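# Pour the ball into arm2's gutter and rest it

## Task

Get the ball out of the gutter it starts in and into the gutter belonging to arm2 (pouring between gutters is allowed), then leave arm2's gutter lying on its rest bar with the ball inside, released by every robot with the arms clear. The ball only stays in a gutter while the open end is higher, and it rolls out if the handle points up. Failure: moving, raising, rotating or tilting the box beyond a small amount; the ball dropping noticeably below table-top height while no robot holds it; knocking or placing anything outside the work area. Success only counts if it holds without a robot keeping it in place. Arm bases (metres, heading in degrees counter-clockwise from +x): arm1 x=-1.78 y=+0.07 z=+0.94 heading -1; arm2 x=+0.00 y=+0.23 z=+0.89 heading +90; arm3 x=+1.78 y=+0.13 z=+0.89 heading -178.

## Robot and tools

Robots: three identical i2rt Big YAM arms named arm1, arm2 and arm3. Each has six revolute joints, a two-finger gripper and a wrist camera that, with joints 1 and 6 at 0 and the hand level and forward, sits above the hand looking at the fingertips. Reach is about 1.0 m from the joint1 axis. Joints move at different speeds, so the hand can take a wide curved path between postures. Loose objects may occasionally get a short push from outside.

Frame: one shared scene frame, origin on the floor, +z up, metres. The hand point is midway between the fingertips; its z axis runs along the fingers and the fingers open along its y axis. Base positions and headings are given in the task.

execute_actions: argument actions is a list holding either zero or one action. An action is an object keyed by robot name; each robot gets {"joints": {...}} with absolute joint targets (not offsets) by name. Any subset of robots and joints may be given; omitted ones keep whatever target they had and may still be pushing. All listed motions start together and may finish at different times. Joint names, units and ranges: joint1_rad -2.879 to 2.879 (base yaw, positive counter-clockwise seen from above, 0 points along the foot's heading); joint2_rad 0 to 3.141 (shoulder, 0 = upper arm roughly level pointing back, positive raises it then forward); joint3_rad 0 to 3.019 (elbow, 0 = folded, positive opens); joint4_rad -1.692 to 1.57 (hand pitch, positive tips fingers up); joint5_rad -1.57 to 1.57 (hand sideways swing, positive to the arm's right); joint6_rad -2.094 to 2.094 (hand roll, positive clockwise viewed from behind the hand); gripper_m 0 to 0.093 metres, the fingertip gap. Done tolerances: ±0.045, ±0.14, ±0.09, ±0.055, ±0.03, ±0.035 rad and ±0.003 m. Optional argument cameras: list of names from arm1_cam_wrist, arm2_cam_wrist, arm3_cam_wrist, cam_end_1, cam_end_2, cam_gap_1, cam_gap_2, cam_side, cam_top, or "all"; omitted/null/["all"] gives every camera, [] gives none. Unknown keys, unknown camera names or out-of-range numbers make the whole call rejected with nothing moving. An empty actions list just reports state and images. Example: {"arm1": {"joints": {"gripper_m": 0.05}}, "arm2": {"joints": {"joint1_rad": 0.3}}}.

wait: seconds from 0 to 10; commands nothing new, returns the same as an empty action.

zoom_image: camera (one with a full image in the latest result) and region [x0, y0, x1, y1] in that image's pixels, top-left origin, at most 504 by 504.

read_manual: only returns URDF licence texts; moves nothing.

finished_scene: scene = number of the current scene. Irreversible; the result reports success and gives the next task if any. Replying without a tool call also ends things.

Reading results: each robot's joint_positions and state, then images in the order named on the pictures line. joint_status tells how each commanded motion ended. off_target: stopped short, may still push. contact_stop or time_out: the old target is dropped and the joint holds where it stopped, except that after time_out a joint may keep a target (clamped near its position) and keep pushing; on_its_own lists such joints, and "held at" there means the held target, not the actual position. To relieve a push, command the reported position. "joint command not followed" plus a cause line means a self/inter-arm collision check blocked that arm's joint targets (its gripper target still runs); such joints show not_followed and may be retried automatically on later actions until valid targets are sent or the path clears. A call without an action never shows this line. A stop reported in a result cancels the rest of that reply's motion, wait and finished_scene calls. A joint holding weight sags over time; a target very near the current reading may not move it.

Heat: loads and pushing warm the motors. MOTOR HOT appears from 85 °C; at 100 °C the arm and gripper go limp and fall (OVER-TEMPERATURE FAULT), and unreached keys read limit_stop_at_motor_heat; resend those targets afterwards. Some heat persists into later scenes.

Cameras: the room cameras are fixed; wrist camera poses follow reported joints, so errors grow. Calibration lines give model, image size, K, D and T_world_to_cam; actual poses may differ by up to about 2.3 degrees and 9 mm.

Avoid: arms pressing hard against each other (fails and ends the run) or hitting hard; the collision check can miss and ignores fingers, gripper housings and wrist cameras. The arm does not stop on contact and can push very hard. Avoid drops, slips, slams, disturbing the box, and the ball falling out of a gutter (tilt so the open end stays up). Finish with grippers open and arms moved away.

Each tool is called after "Request:" as name(argument=value, ...) on one line, values as JSON.

## Session

Request:
execute_actions(actions=[])

Scene clock: 0.00 s.
Motor temperatures (°C, as the motors report them): arm1=[23 22 25 24 23 23] | arm2=[24 24 23 25 24 25] | arm3=[25 22 24 23 25 23]
arm1.joint_positions: joint1_rad=+0.600 joint2_rad=+0.444 joint3_rad=+1.527 joint4_rad=-1.199 joint5_rad=-0.079 joint6_rad=-0.116 gripper_m=+0.094
arm1.joint_status: not commanded
arm1.hand: x=-1.6816 y=+0.1537 z=+1.6020 quat_wxyz=(-0.641, +0.283, -0.689, -0.184) (m; scene frame)
arm2.joint_positions: joint1_rad=-0.657 joint2_rad=+0.646 joint3_rad=+1.602 joint4_rad=-1.509 joint5_rad=-0.088 joint6_rad=+0.659 gripper_m=+0.094
arm2.joint_status: not commanded
arm2.hand: x=+0.1053 y=+0.3841 z=+1.4890 quat_wxyz=(-0.317, +0.129, -0.861, -0.377) (m; scene frame)
arm3.joint_positions: joint1_rad=-0.176 joint2_rad=+0.570 joint3_rad=+1.307 joint4_rad=-1.291 joint5_rad=-0.197 joint6_rad=-0.132 gripper_m=+0.094
arm3.joint_status: not commanded
arm3.hand: x=+1.5446 y=+0.1274 z=+1.4098 quat_wxyz=(-0.018, -0.872, -0.040, +0.488) (m; scene frame)
pictures: arm1_cam_wrist, arm2_cam_wrist, arm3_cam_wrist, cam_end_1, cam_end_2, cam_gap_1, cam_gap_2, cam_side, cam_top
Images, in order (width x height): arm1_cam_wrist 504x504, arm2_cam_wrist 504x504, arm3_cam_wrist 504x504, cam_end_1 896x504, cam_end_2 896x504, cam_gap_1 896x504, cam_gap_2 896x504, cam_side 896x504, cam_top 896x504.

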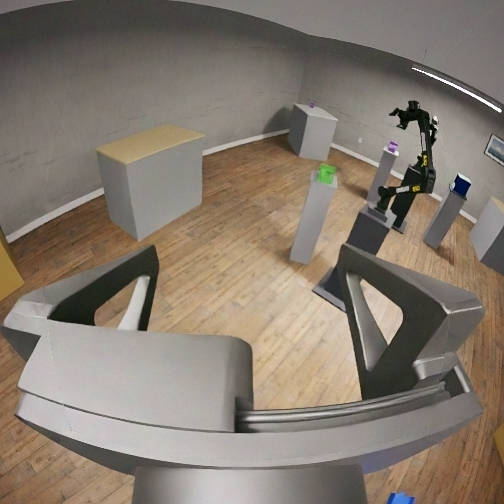

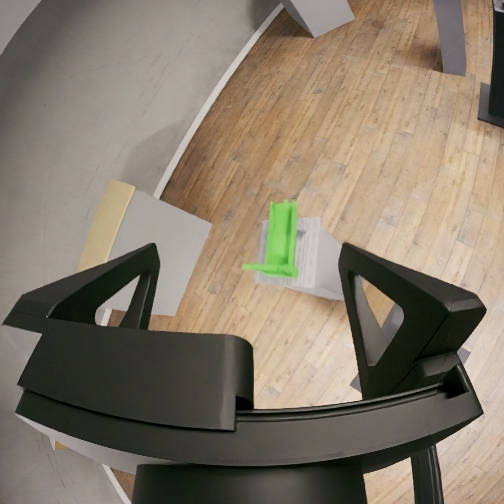

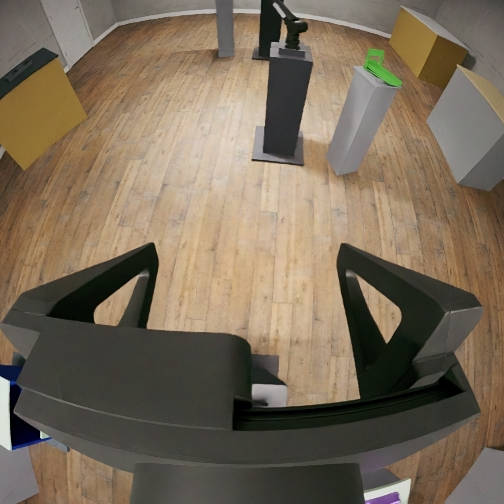

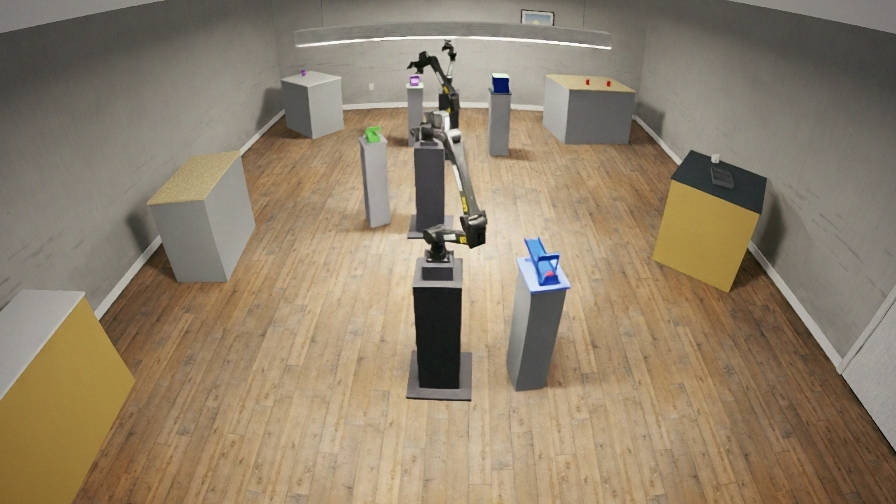

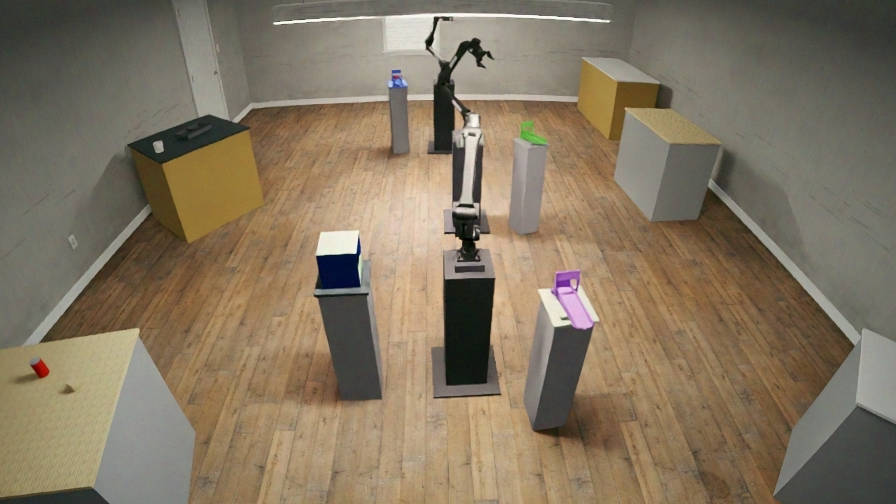

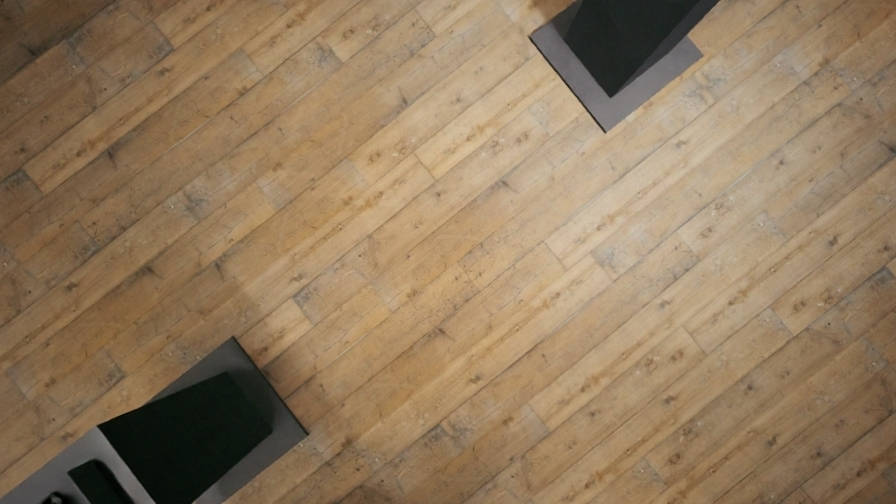

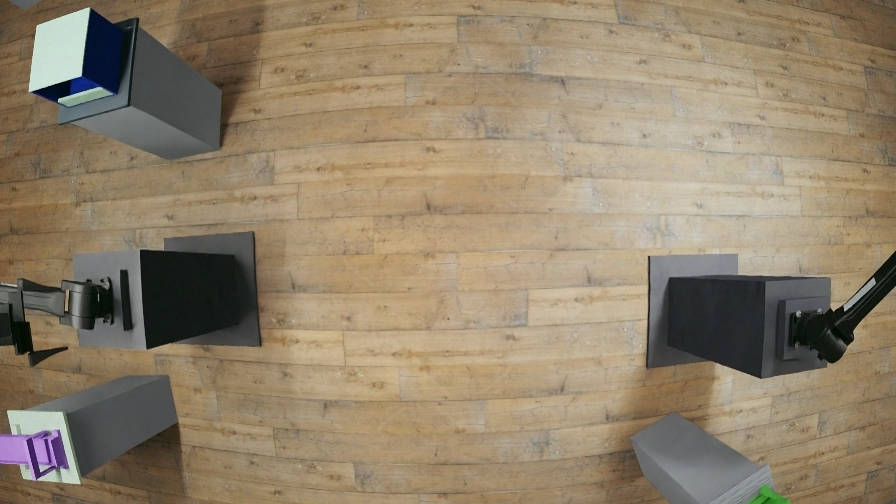

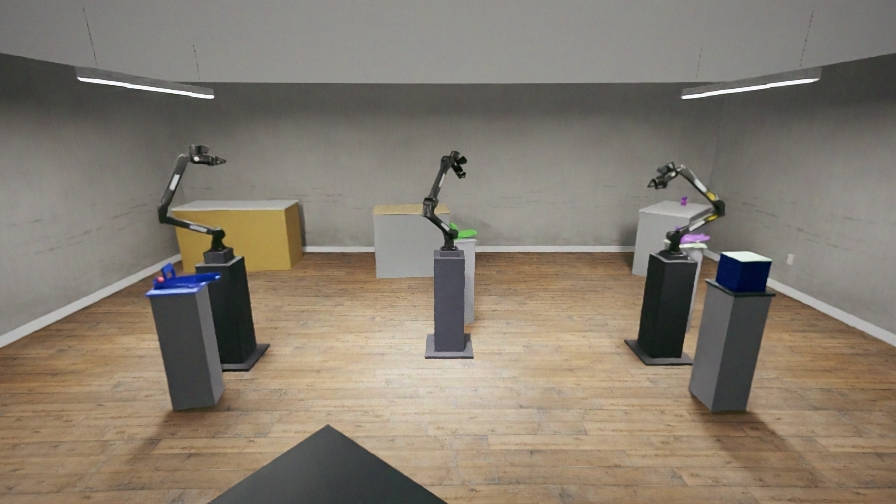

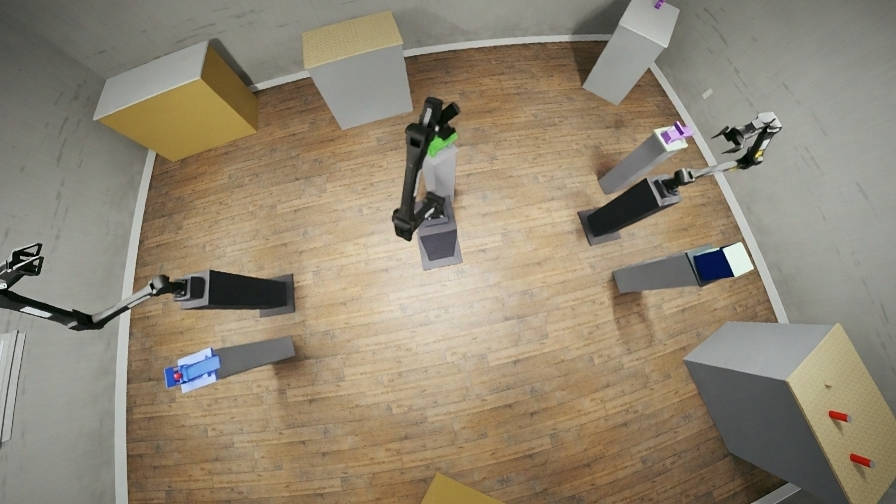

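Request:
zoom_image(camera="cam_end_1", region=[480, 210, 620, 310])

Request:
zoom_image(camera="cam_side", region=[120, 240, 260, 320])

Request:
zoom_image(camera="cam_top", region=[140, 320, 260, 410])

Request:
zoom_image(camera="arm2_cam_wrist", region=[210, 180, 350, 310])

Region (480, 210, 620, 310) of cam_end_1's 896x504 image, scaled by 3.600, with more detail than that image has; it fills the top 360 rows of this view, and the rest is white.

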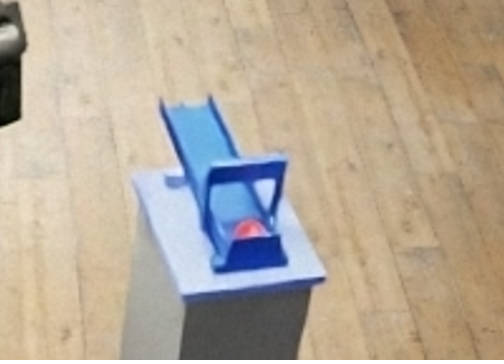

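Region (120, 240, 260, 320) of cam_side's 896x504 image, scaled by 3.600, with more detail than that image has; it fills the top 288 rows of this view, and the rest is white.

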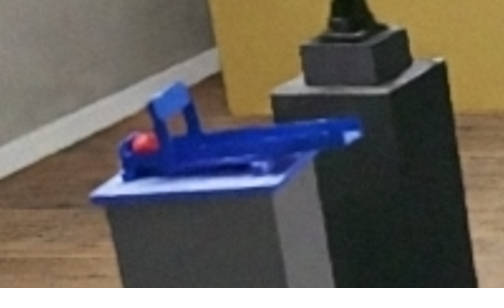

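Region (140, 320, 260, 410) of cam_top's 896x504 image, scaled by 4.200, with more detail than that image has; it fills the top 378 rows of this view, and the rest is white.

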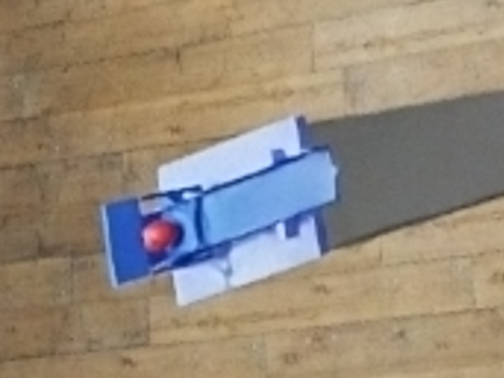

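Region (210, 180, 350, 310) of arm2_cam_wrist's 504x504 image, scaled by 3.600, with more detail than that image has; it fills the top 468 rows of this view, and the rest is white.

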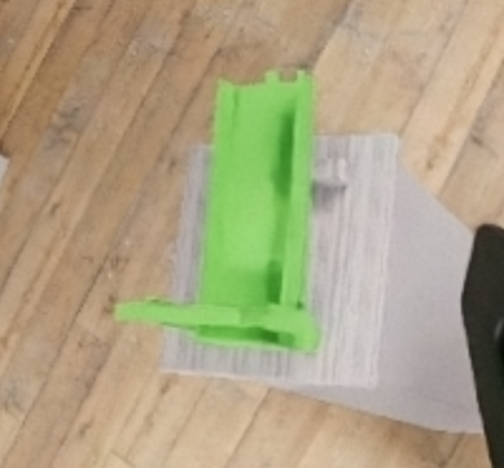

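Request:
execute_actions(actions=[{"arm1":{"joints":{"joint1_rad":-1.85,"joint2_rad":0.76,"joint3_rad":0.38,"joint4_rad":-0.12,"joint5_rad":0,"joint6_rad":0}},"arm2":{"joints":{"joint1_rad":0.0,"joint2_rad":0.76,"joint3_rad":0.38,"joint4_rad":-0.3,"joint5_rad":0,"joint6_rad":0}}}], cameras=["arm1_cam_wrist","arm2_cam_wrist","cam_top","cam_side"])

Scene clock: 91.77 s.
Motor temperatures (°C, as the motors report them): arm1=[23 22 28 25 23 23] | arm2=[24 25 29 25 24 25] | arm3=[25 22 30 23 25 23]
arm1.joint_positions: joint1_rad=-1.843 joint2_rad=+0.766 joint3_rad=+0.394 joint4_rad=-0.143 joint5_rad=+0.000 joint6_rad=-0.010 gripper_m=+0.094
arm1.joint_status: all done
arm1.hand: x=-1.8833 y=-0.2817 z=+1.1194 quat_wxyz=(-0.302, -0.689, -0.521, +0.402) (m; scene frame)
arm2.joint_positions: joint1_rad=-0.003 joint2_rad=+0.769 joint3_rad=+0.375 joint4_rad=-0.323 joint5_rad=+0.000 joint6_rad=+0.011 gripper_m=+0.094
arm2.joint_status: all done
arm2.hand: x=+0.0023 y=+0.5661 z=+1.0298 quat_wxyz=(-0.295, +0.636, -0.647, -0.298) (m; scene frame)
arm3.joint_positions: joint1_rad=-0.176 joint2_rad=+0.570 joint3_rad=+1.307 joint4_rad=-1.291 joint5_rad=-0.197 joint6_rad=-0.132 gripper_m=+0.094
arm3.joint_status: not commanded
arm3.hand: x=+1.5446 y=+0.1274 z=+1.4098 quat_wxyz=(-0.018, -0.872, -0.040, +0.488) (m; scene frame)
pictures: arm1_cam_wrist, arm2_cam_wrist, cam_side, cam_top
camera_calibration (this result's frames):
arm1_cam_wrist: T_world_to_cam=[[-0.961215, 0.275799, -0.000986029, -1.7302], [0.250976, 0.873209, -0.417753, 1.18676], [-0.114355, -0.401798, -0.90856, 0.813478], [0, 0, 0, 1]] pos_world=[-1.86792, -0.232249, 1.23316]
arm2_cam_wrist: T_world_to_cam=[[0.9995, -0.0309931, -0.00624907, 0.0233818], [-0.0315814, -0.969333, -0.243715, 0.804201], [0.00149607, 0.24379, -0.969827, 0.982489], [0, 0, 0, 1]] pos_world=[0.000557856, 0.540741, 1.14899]
Images, in order (width x height): arm1_cam_wrist 504x504, arm2_cam_wrist 504x504, cam_side 896x504, cam_top 896x504.

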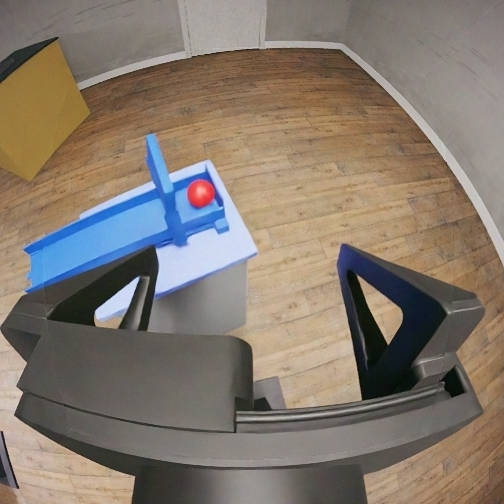

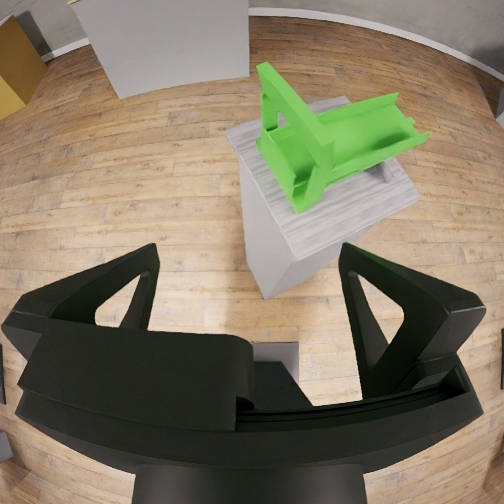

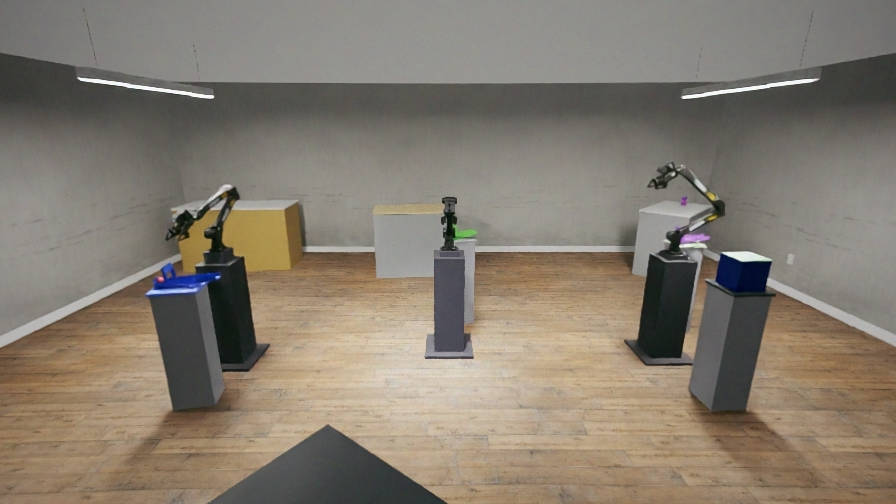

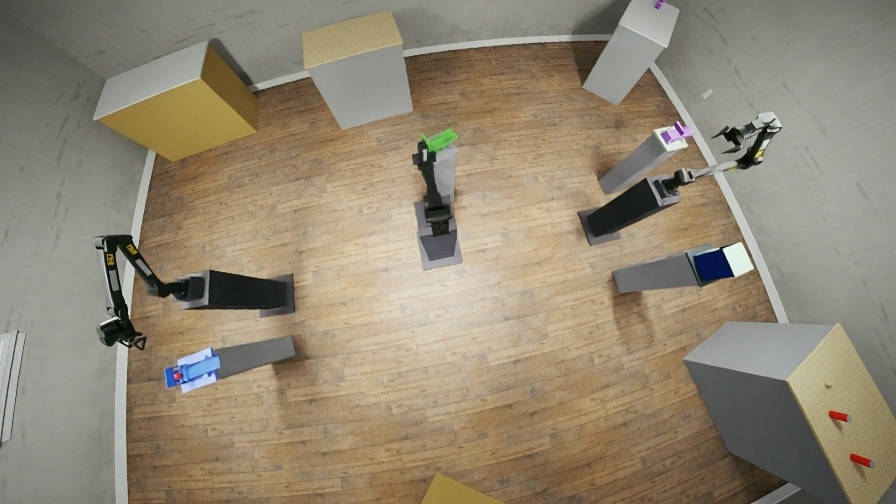

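Request:
execute_actions(actions=[{"arm1":{"joints":{"joint1_rad":-1.752,"joint4_rad":0.9,"joint5_rad":-0.391,"joint6_rad":0.3,"joint3_rad":0.609}},"arm2":{"joints":{"joint1_rad":-0.325,"joint4_rad":0.9,"joint5_rad":-0.719,"joint6_rad":-0.3,"joint3_rad":0.489}}}], cameras=[])

Request:
execute_actions(actions=[{"arm1":{"joints":{"joint2_rad":1.731,"joint4_rad":1.122}},"arm2":{"joints":{"joint2_rad":1.54,"joint4_rad":1.051}}}], cameras=["arm1_cam_wrist","arm2_cam_wrist","cam_end_1","cam_end_2","cam_side"])

Scene clock: 153.27 s.
Motor temperatures (°C, as the motors report them): arm1=[23 22 30 25 23 23] | arm2=[24 25 33 25 24 25] | arm3=[25 22 32 23 25 23]
arm1.joint_positions: joint1_rad=-1.757 joint2_rad=+0.760 joint3_rad=+0.569 joint4_rad=+0.879 joint5_rad=-0.387 joint6_rad=+0.289 gripper_m=+0.094
arm1.joint_status: all done
arm1.hand: x=-1.7875 y=-0.2859 z=+1.4544 quat_wxyz=(-0.712, -0.270, -0.363, +0.536) (m; scene frame)
arm2.joint_positions: joint1_rad=-0.321 joint2_rad=+0.767 joint3_rad=+0.428 joint4_rad=+0.880 joint5_rad=-0.716 joint6_rad=-0.289 gripper_m=+0.094
arm2.joint_status: all done
arm2.hand: x=-0.0006 y=+0.5776 z=+1.3159 quat_wxyz=(-0.647, +0.535, -0.117, -0.530) (m; scene frame)
arm3.joint_positions: joint1_rad=-0.176 joint2_rad=+0.570 joint3_rad=+1.307 joint4_rad=-1.291 joint5_rad=-0.197 joint6_rad=-0.132 gripper_m=+0.094
arm3.joint_status: not commanded
arm3.hand: x=+1.5446 y=+0.1274 z=+1.4098 quat_wxyz=(-0.018, -0.872, -0.040, +0.488) (m; scene frame)
pictures: none
No camera images: the call's "cameras" was empty. Leave "cameras" out to get every camera's image.

Scene clock: 154.73 s.
Motor temperatures (°C, as the motors report them): arm1=[23 22 30 25 23 23] | arm2=[24 25 33 25 24 25] | arm3=[25 22 32 23 25 23]
arm1.joint_positions: joint1_rad=-1.757 joint2_rad=+1.725 joint3_rad=+0.571 joint4_rad=+1.104 joint5_rad=-0.387 joint6_rad=+0.289 gripper_m=+0.094
arm1.joint_status: all done
arm1.hand: x=-1.8213 y=-0.4677 z=+1.0713 quat_wxyz=(-0.595, -0.541, -0.479, +0.351) (m; scene frame)
arm2.joint_positions: joint1_rad=-0.321 joint2_rad=+1.542 joint3_rad=+0.448 joint4_rad=+1.035 joint5_rad=-0.717 joint6_rad=-0.289 gripper_m=+0.094
arm2.joint_status: all done
arm2.hand: x=+0.0389 y=+0.7002 z=+1.0561 quat_wxyz=(-0.456, +0.643, -0.320, -0.525) (m; scene frame)
arm3.joint_positions: joint1_rad=-0.176 joint2_rad=+0.570 joint3_rad=+1.307 joint4_rad=-1.291 joint5_rad=-0.197 joint6_rad=-0.132 gripper_m=+0.094
arm3.joint_status: not commanded
arm3.hand: x=+1.5446 y=+0.1274 z=+1.4098 quat_wxyz=(-0.018, -0.872, -0.040, +0.488) (m; scene frame)
pictures: arm1_cam_wrist, arm2_cam_wrist, cam_end_1, cam_end_2, cam_side
camera_calibration (this result's frames):
arm1_cam_wrist: T_world_to_cam=[[-0.934947, -0.167899, -0.312543, -1.44528], [0.131206, 0.654851, -0.744282, 1.34304], [0.329634, -0.736872, -0.590222, 1.01297], [0, 0, 0, 1]] pos_world=[-1.86139, -0.375722, 1.14577]
arm2_cam_wrist: T_world_to_cam=[[0.899437, 0.364423, 0.241265, -0.543293], [0.405271, -0.488786, -0.772557, 1.14683], [-0.163611, 0.792644, -0.587322, 0.193339], [0, 0, 0, 1]] pos_world=[0.0555132, 0.605295, 1.13062]
Images, in order (width x height): arm1_cam_wrist 504x504, arm2_cam_wrist 504x504, cam_end_1 896x504, cam_end_2 896x504, cam_side 896x504.

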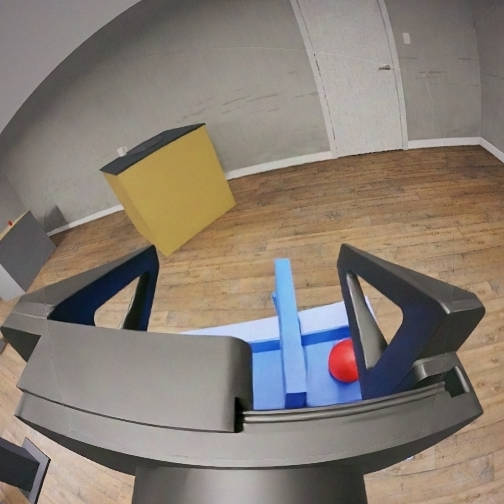

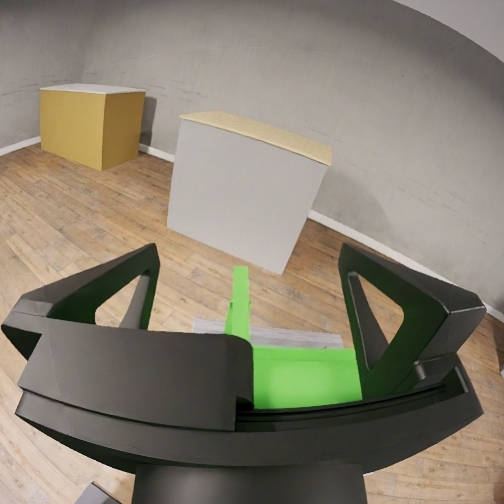

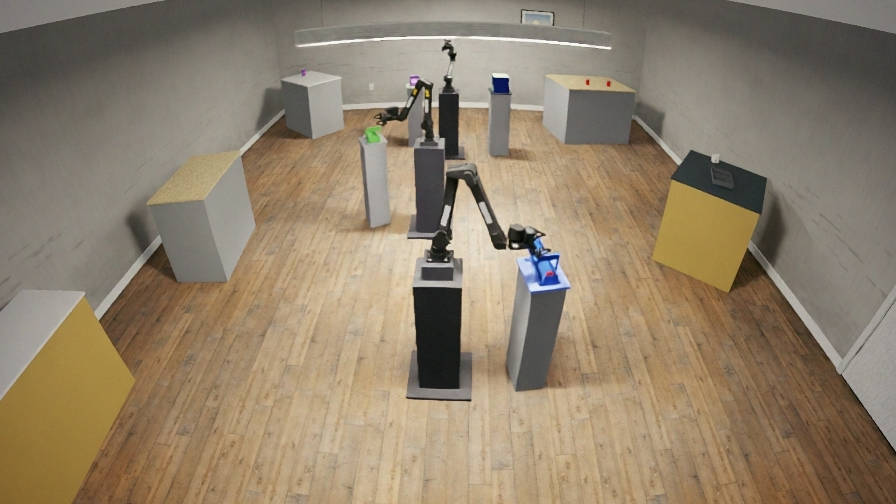

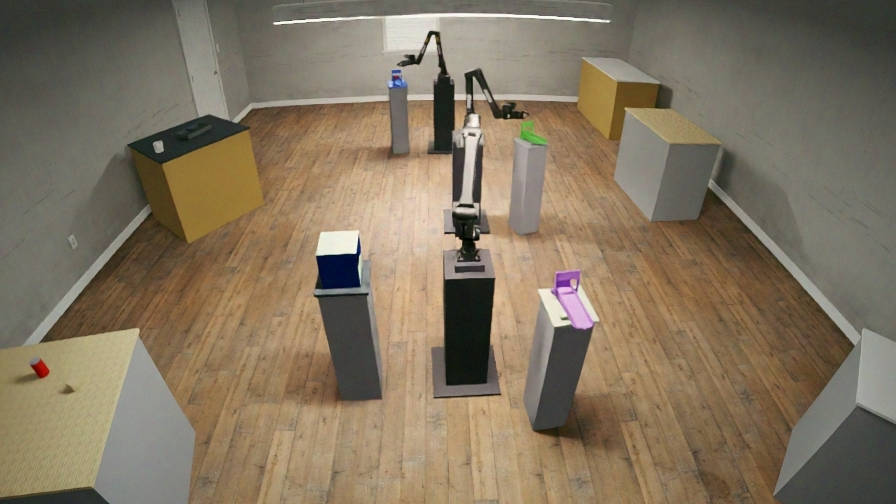

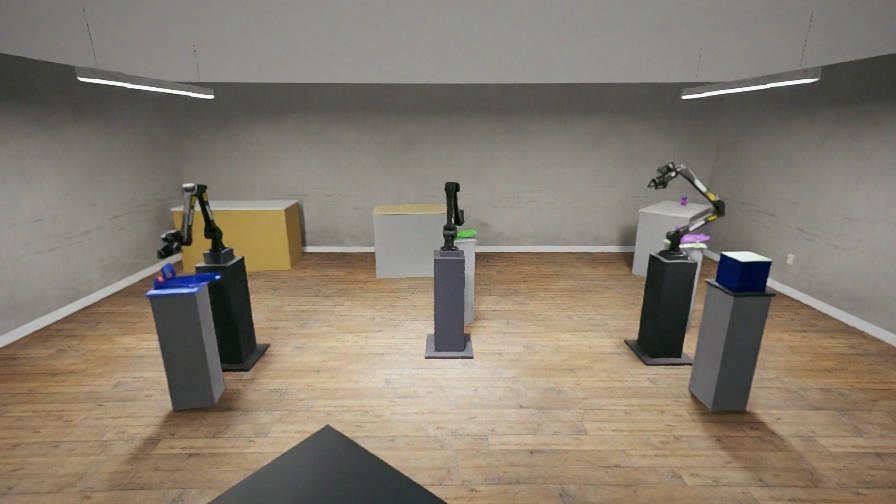

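Request:
execute_actions(actions=[{"arm1":{"joints":{"joint2_rad":2.051,"joint4_rad":1.5}},"arm2":{"joints":{"joint2_rad":1.94,"joint3_rad":0.555,"joint4_rad":1.44}}}], cameras=["arm1_cam_wrist","arm2_cam_wrist","cam_end_1","cam_end_2","cam_side"])

Scene clock: 191.57 s.
Motor temperatures (°C, as the motors report them): arm1=[23 23 30 25 23 23] | arm2=[24 25 32 25 24 25] | arm3=[25 22 32 23 25 23]
arm1.joint_positions: joint1_rad=-1.757 joint2_rad=+2.051 joint3_rad=+0.587 joint4_rad=+1.476 joint5_rad=-0.387 joint6_rad=+0.290 gripper_m=+0.094
arm1.joint_status: all done
arm1.hand: x=-1.8201 y=-0.4642 z=+0.9959 quat_wxyz=(-0.609, -0.521, -0.472, +0.368) (m; scene frame)
arm2.joint_positions: joint1_rad=-0.321 joint2_rad=+1.950 joint3_rad=+0.536 joint4_rad=+1.417 joint5_rad=-0.717 joint6_rad=-0.289 gripper_m=+0.094
arm2.joint_status: all done
arm2.hand: x=+0.0486 y=+0.7307 z=+0.9777 quat_wxyz=(-0.478, +0.635, -0.300, -0.528) (m; scene frame)
arm3.joint_positions: joint1_rad=-0.176 joint2_rad=+0.570 joint3_rad=+1.307 joint4_rad=-1.291 joint5_rad=-0.197 joint6_rad=-0.132 gripper_m=+0.094
arm3.joint_status: not commanded
arm3.hand: x=+1.5446 y=+0.1274 z=+1.4098 quat_wxyz=(-0.018, -0.872, -0.040, +0.488) (m; scene frame)
pictures: arm1_cam_wrist, arm2_cam_wrist, cam_end_1, cam_end_2, cam_side
camera_calibration (this result's frames):
arm1_cam_wrist: T_world_to_cam=[[-0.938466, -0.186314, -0.290806, -1.50375], [0.122259, 0.608273, -0.784255, 1.2864], [0.323007, -0.771551, -0.548066, 0.900543], [0, 0, 0, 1]] pos_world=[-1.85937, -0.36784, 1.06513]
arm2_cam_wrist: T_world_to_cam=[[0.894178, 0.348771, 0.28072, -0.571085], [0.421018, -0.441776, -0.792198, 1.0813], [-0.15228, 0.826555, -0.541866, 0.0549238], [0, 0, 0, 1]] pos_world=[0.0637699, 0.631473, 1.04668]
Images, in order (width x height): arm1_cam_wrist 504x504, arm2_cam_wrist 504x504, cam_end_1 896x504, cam_end_2 896x504, cam_side 896x504.

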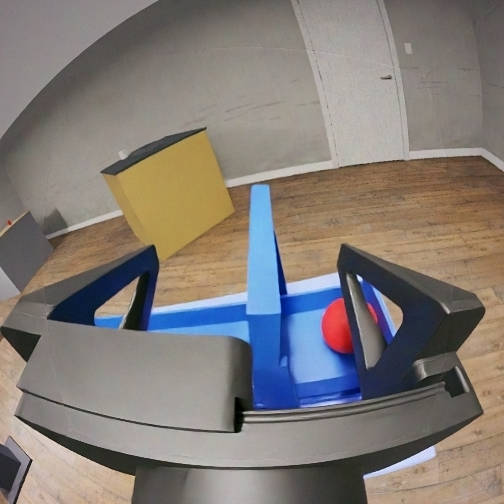

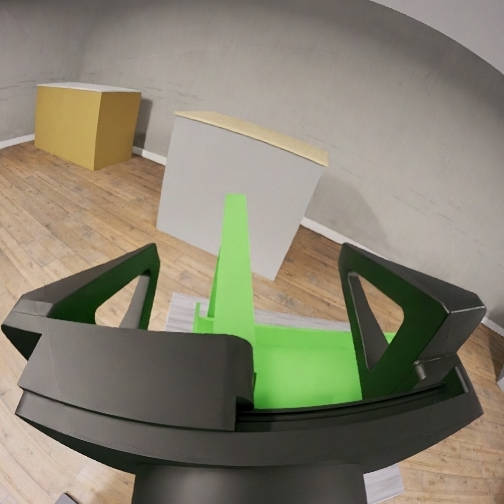

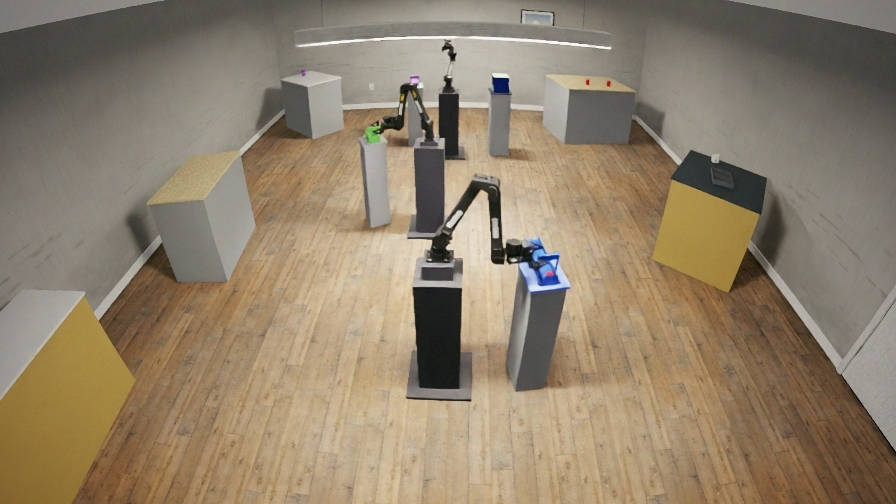

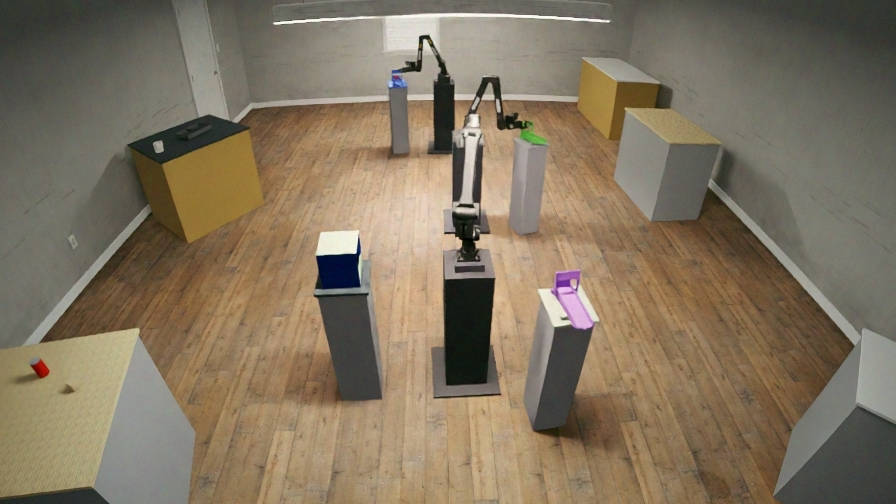

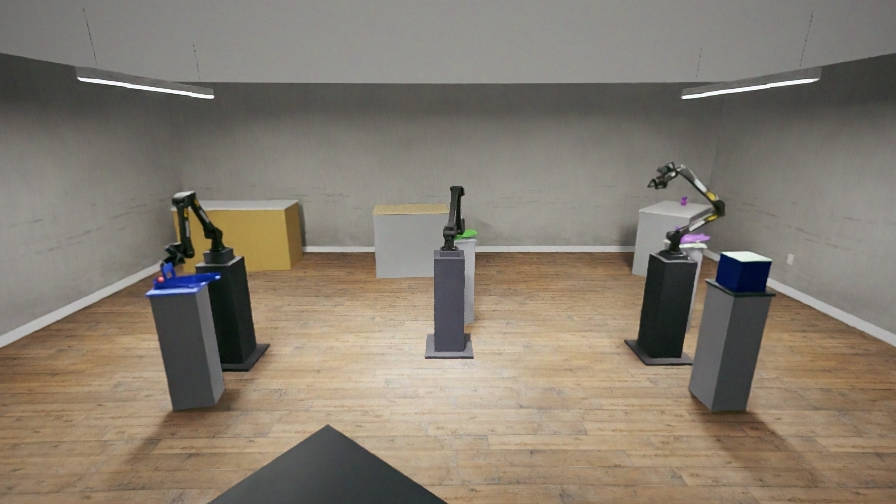

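Request:
zoom_image(camera="cam_end_1", region=[490, 225, 590, 295])

Request:
zoom_image(camera="cam_end_2", region=[490, 100, 560, 150])

Region (490, 225, 590, 295) of cam_end_1's 896x504 image, scaled by 5.040, with more detail than that image has; it fills the top 353 rows of this view, and the rest is white.

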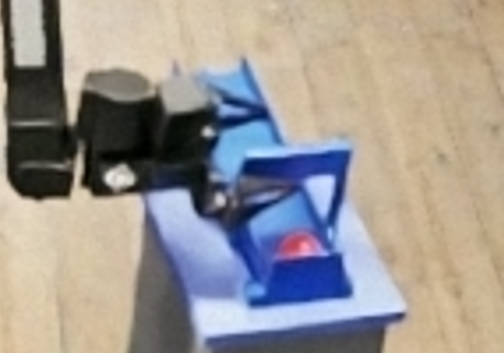

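Region (490, 100, 560, 150) of cam_end_2's 896x504 image, scaled by 7.200, with more detail than that image has; it fills the top 360 rows of this view, and the rest is white.

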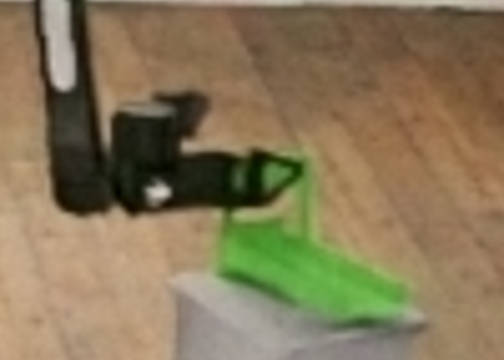

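Request:
execute_actions(actions=[{"arm1":{"joints":{"joint2_rad":2.095,"joint3_rad":0.64,"joint4_rad":1.51}},"arm2":{"joints":{"joint2_rad":1.975,"joint4_rad":1.465}}}], cameras=[])

Request:
execute_actions(actions=[{"arm1":{"joints":{"gripper_m":0.0}},"arm2":{"joints":{"gripper_m":0.0}}}], cameras=["arm1_cam_wrist","arm2_cam_wrist","cam_end_1","cam_end_2"])

Scene clock: 208.73 s.
Motor temperatures (°C, as the motors report them): arm1=[23 24 28 25 23 23] | arm2=[24 26 29 26 24 25] | arm3=[25 22 33 23 25 23]
arm1.joint_positions: joint1_rad=-1.757 joint2_rad=+2.079 joint3_rad=+0.623 joint4_rad=+1.487 joint5_rad=-0.387 joint6_rad=+0.290 gripper_m=+0.094
arm1.joint_status: all done
arm1.hand: x=-1.8222 y=-0.4751 z=+0.9935 quat_wxyz=(-0.613, -0.515, -0.470, +0.373) (m; scene frame)
arm2.joint_positions: joint1_rad=-0.321 joint2_rad=+1.970 joint3_rad=+0.536 joint4_rad=+1.442 joint5_rad=-0.717 joint6_rad=-0.289 gripper_m=+0.094
arm2.joint_status: all done
arm2.hand: x=+0.0483 y=+0.7297 z=+0.9732 quat_wxyz=(-0.479, +0.634, -0.299, -0.528) (m; scene frame)
arm3.joint_positions: joint1_rad=-0.176 joint2_rad=+0.570 joint3_rad=+1.307 joint4_rad=-1.291 joint5_rad=-0.197 joint6_rad=-0.132 gripper_m=+0.094
arm3.joint_status: not commanded
arm3.hand: x=+1.5446 y=+0.1274 z=+1.4098 quat_wxyz=(-0.018, -0.872, -0.040, +0.488) (m; scene frame)
pictures: none
No camera images: the call's "cameras" was empty. Leave "cameras" out to get every camera's image.

Scene clock: 209.50 s.
Motor temperatures (°C, as the motors report them): arm1=[23 24 28 25 23 23] | arm2=[24 26 29 26 24 25] | arm3=[25 22 33 23 25 23]
arm1.joint_positions: joint1_rad=-1.756 joint2_rad=+2.080 joint3_rad=+0.623 joint4_rad=+1.492 joint5_rad=-0.389 joint6_rad=+0.282 gripper_m=+0.011
arm1.joint_status: gripper_m off_target (ended at +0.011, target +0.000)
arm1.hand: x=-1.8215 y=-0.4750 z=+0.9947 quat_wxyz=(-0.613, -0.511, -0.471, +0.376) (m; scene frame)
arm2.joint_positions: joint1_rad=-0.321 joint2_rad=+1.971 joint3_rad=+0.536 joint4_rad=+1.444 joint5_rad=-0.719 joint6_rad=-0.289 gripper_m=+0.014
arm2.joint_status: gripper_m off_target (ended at +0.014, target +0.000)
arm2.hand: x=+0.0479 y=+0.7296 z=+0.9734 quat_wxyz=(-0.480, +0.634, -0.297, -0.529) (m; scene frame)
arm3.joint_positions: joint1_rad=-0.176 joint2_rad=+0.570 joint3_rad=+1.307 joint4_rad=-1.291 joint5_rad=-0.197 joint6_rad=-0.132 gripper_m=+0.094
arm3.joint_status: not commanded
arm3.hand: x=+1.5446 y=+0.1274 z=+1.4098 quat_wxyz=(-0.018, -0.872, -0.040, +0.488) (m; scene frame)
pictures: arm1_cam_wrist, arm2_cam_wrist, cam_end_1, cam_end_2
camera_calibration (this result's frames):
arm1_cam_wrist: T_world_to_cam=[[-0.941314, -0.195401, -0.275221, -1.53245], [0.111601, 0.589356, -0.800128, 1.27956], [0.318548, -0.783887, -0.532962, 0.86295], [0, 0, 0, 1]] pos_world=[-1.86021, -0.377102, 1.06197]
arm2_cam_wrist: T_world_to_cam=[[0.892968, 0.348809, 0.284502, -0.572538], [0.423404, -0.436396, -0.793906, 1.07531], [-0.152766, 0.829392, -0.537375, 0.0470303], [0, 0, 0, 1]] pos_world=[0.0631521, 0.62996, 1.04186]
Images, in order (width x height): arm1_cam_wrist 504x504, arm2_cam_wrist 504x504, cam_end_1 896x504, cam_end_2 896x504.

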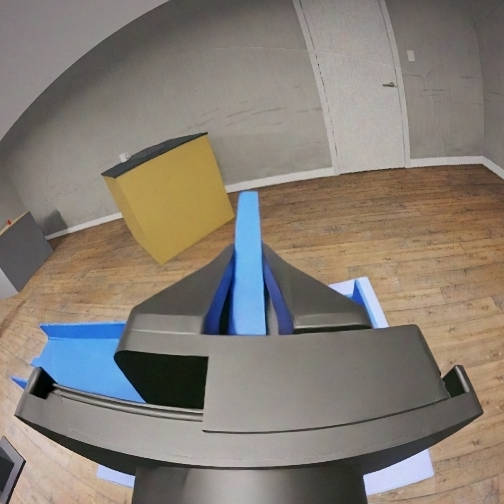

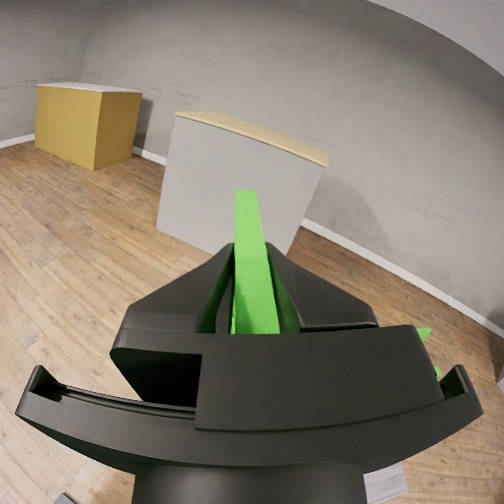

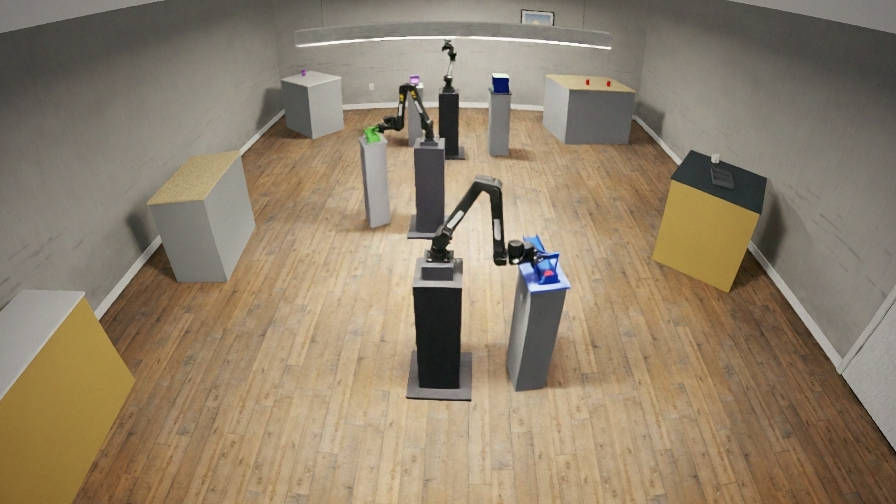

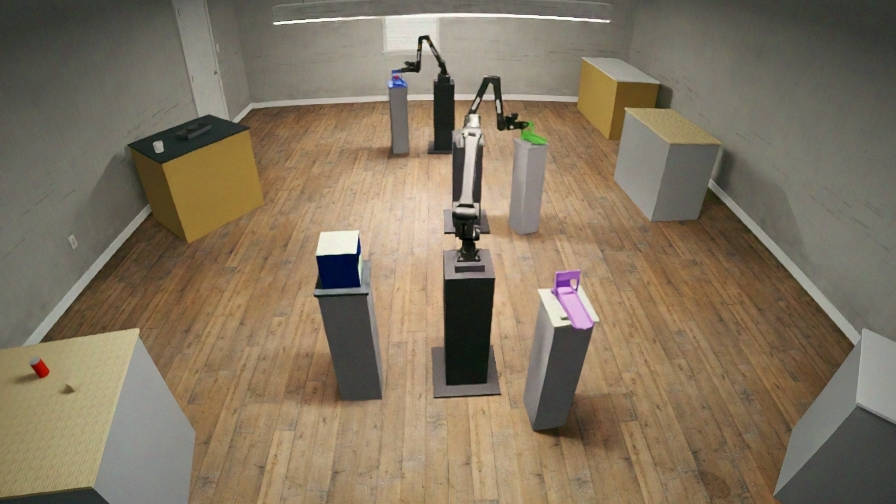

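Request:
execute_actions(actions=[{"arm1":{"joints":{"joint2_rad":1.75,"joint4_rad":1.15,"joint6_rad":0.5}},"arm2":{"joints":{"joint2_rad":1.62,"joint4_rad":1.1,"joint6_rad":-0.45}}}], cameras=["cam_end_1","cam_side"])

Request:
zoom_image(camera="cam_side", region=[120, 170, 520, 330])

Scene clock: 217.17 s.
Motor temperatures (°C, as the motors report them): arm1=[23 24 28 25 23 23] | arm2=[24 26 29 25 24 25] | arm3=[25 22 33 23 25 23]
arm1.joint_positions: joint1_rad=-1.756 joint2_rad=+1.748 joint3_rad=+0.623 joint4_rad=+1.156 joint5_rad=-0.389 joint6_rad=+0.475 gripper_m=+0.011
arm1.joint_status: all done
arm1.hand: x=-1.8242 y=-0.4859 z=+1.0915 quat_wxyz=(-0.645, -0.555, -0.421, +0.314) (m; scene frame)
arm2.joint_positions: joint1_rad=-0.322 joint2_rad=+1.626 joint3_rad=+0.536 joint4_rad=+1.098 joint5_rad=-0.718 joint6_rad=-0.427 gripper_m=+0.014
arm2.joint_status: all done
arm2.hand: x=+0.0496 y=+0.7319 z=+1.0650 quat_wxyz=(-0.515, +0.653, -0.254, -0.494) (m; scene frame)
arm3.joint_positions: joint1_rad=-0.176 joint2_rad=+0.570 joint3_rad=+1.307 joint4_rad=-1.291 joint5_rad=-0.197 joint6_rad=-0.132 gripper_m=+0.094
arm3.joint_status: not commanded
arm3.hand: x=+1.5446 y=+0.1274 z=+1.4098 quat_wxyz=(-0.018, -0.872, -0.040, +0.488) (m; scene frame)
pictures: cam_end_1, cam_side
Images, in order (width x height): cam_end_1 896x504, cam_side 896x504.

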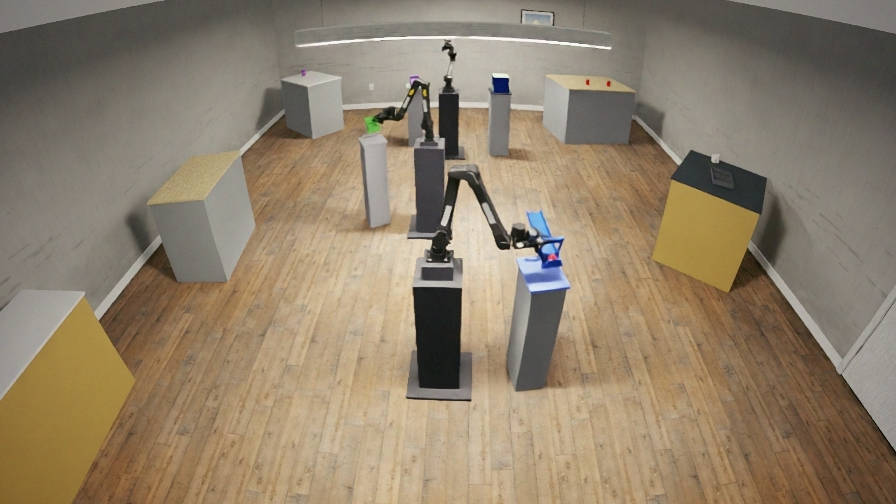

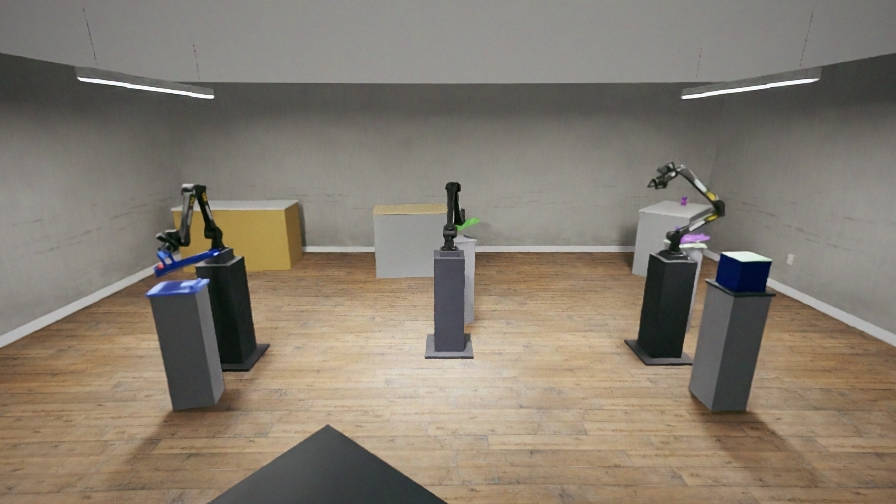

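Region (120, 170, 520, 330) of cam_side's 896x504 image, scaled by 1.260, with more detail than that image has; it fills the top 202 rows of this view, and the rest is white.

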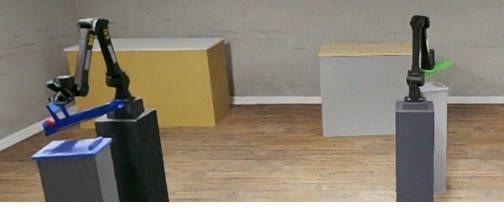

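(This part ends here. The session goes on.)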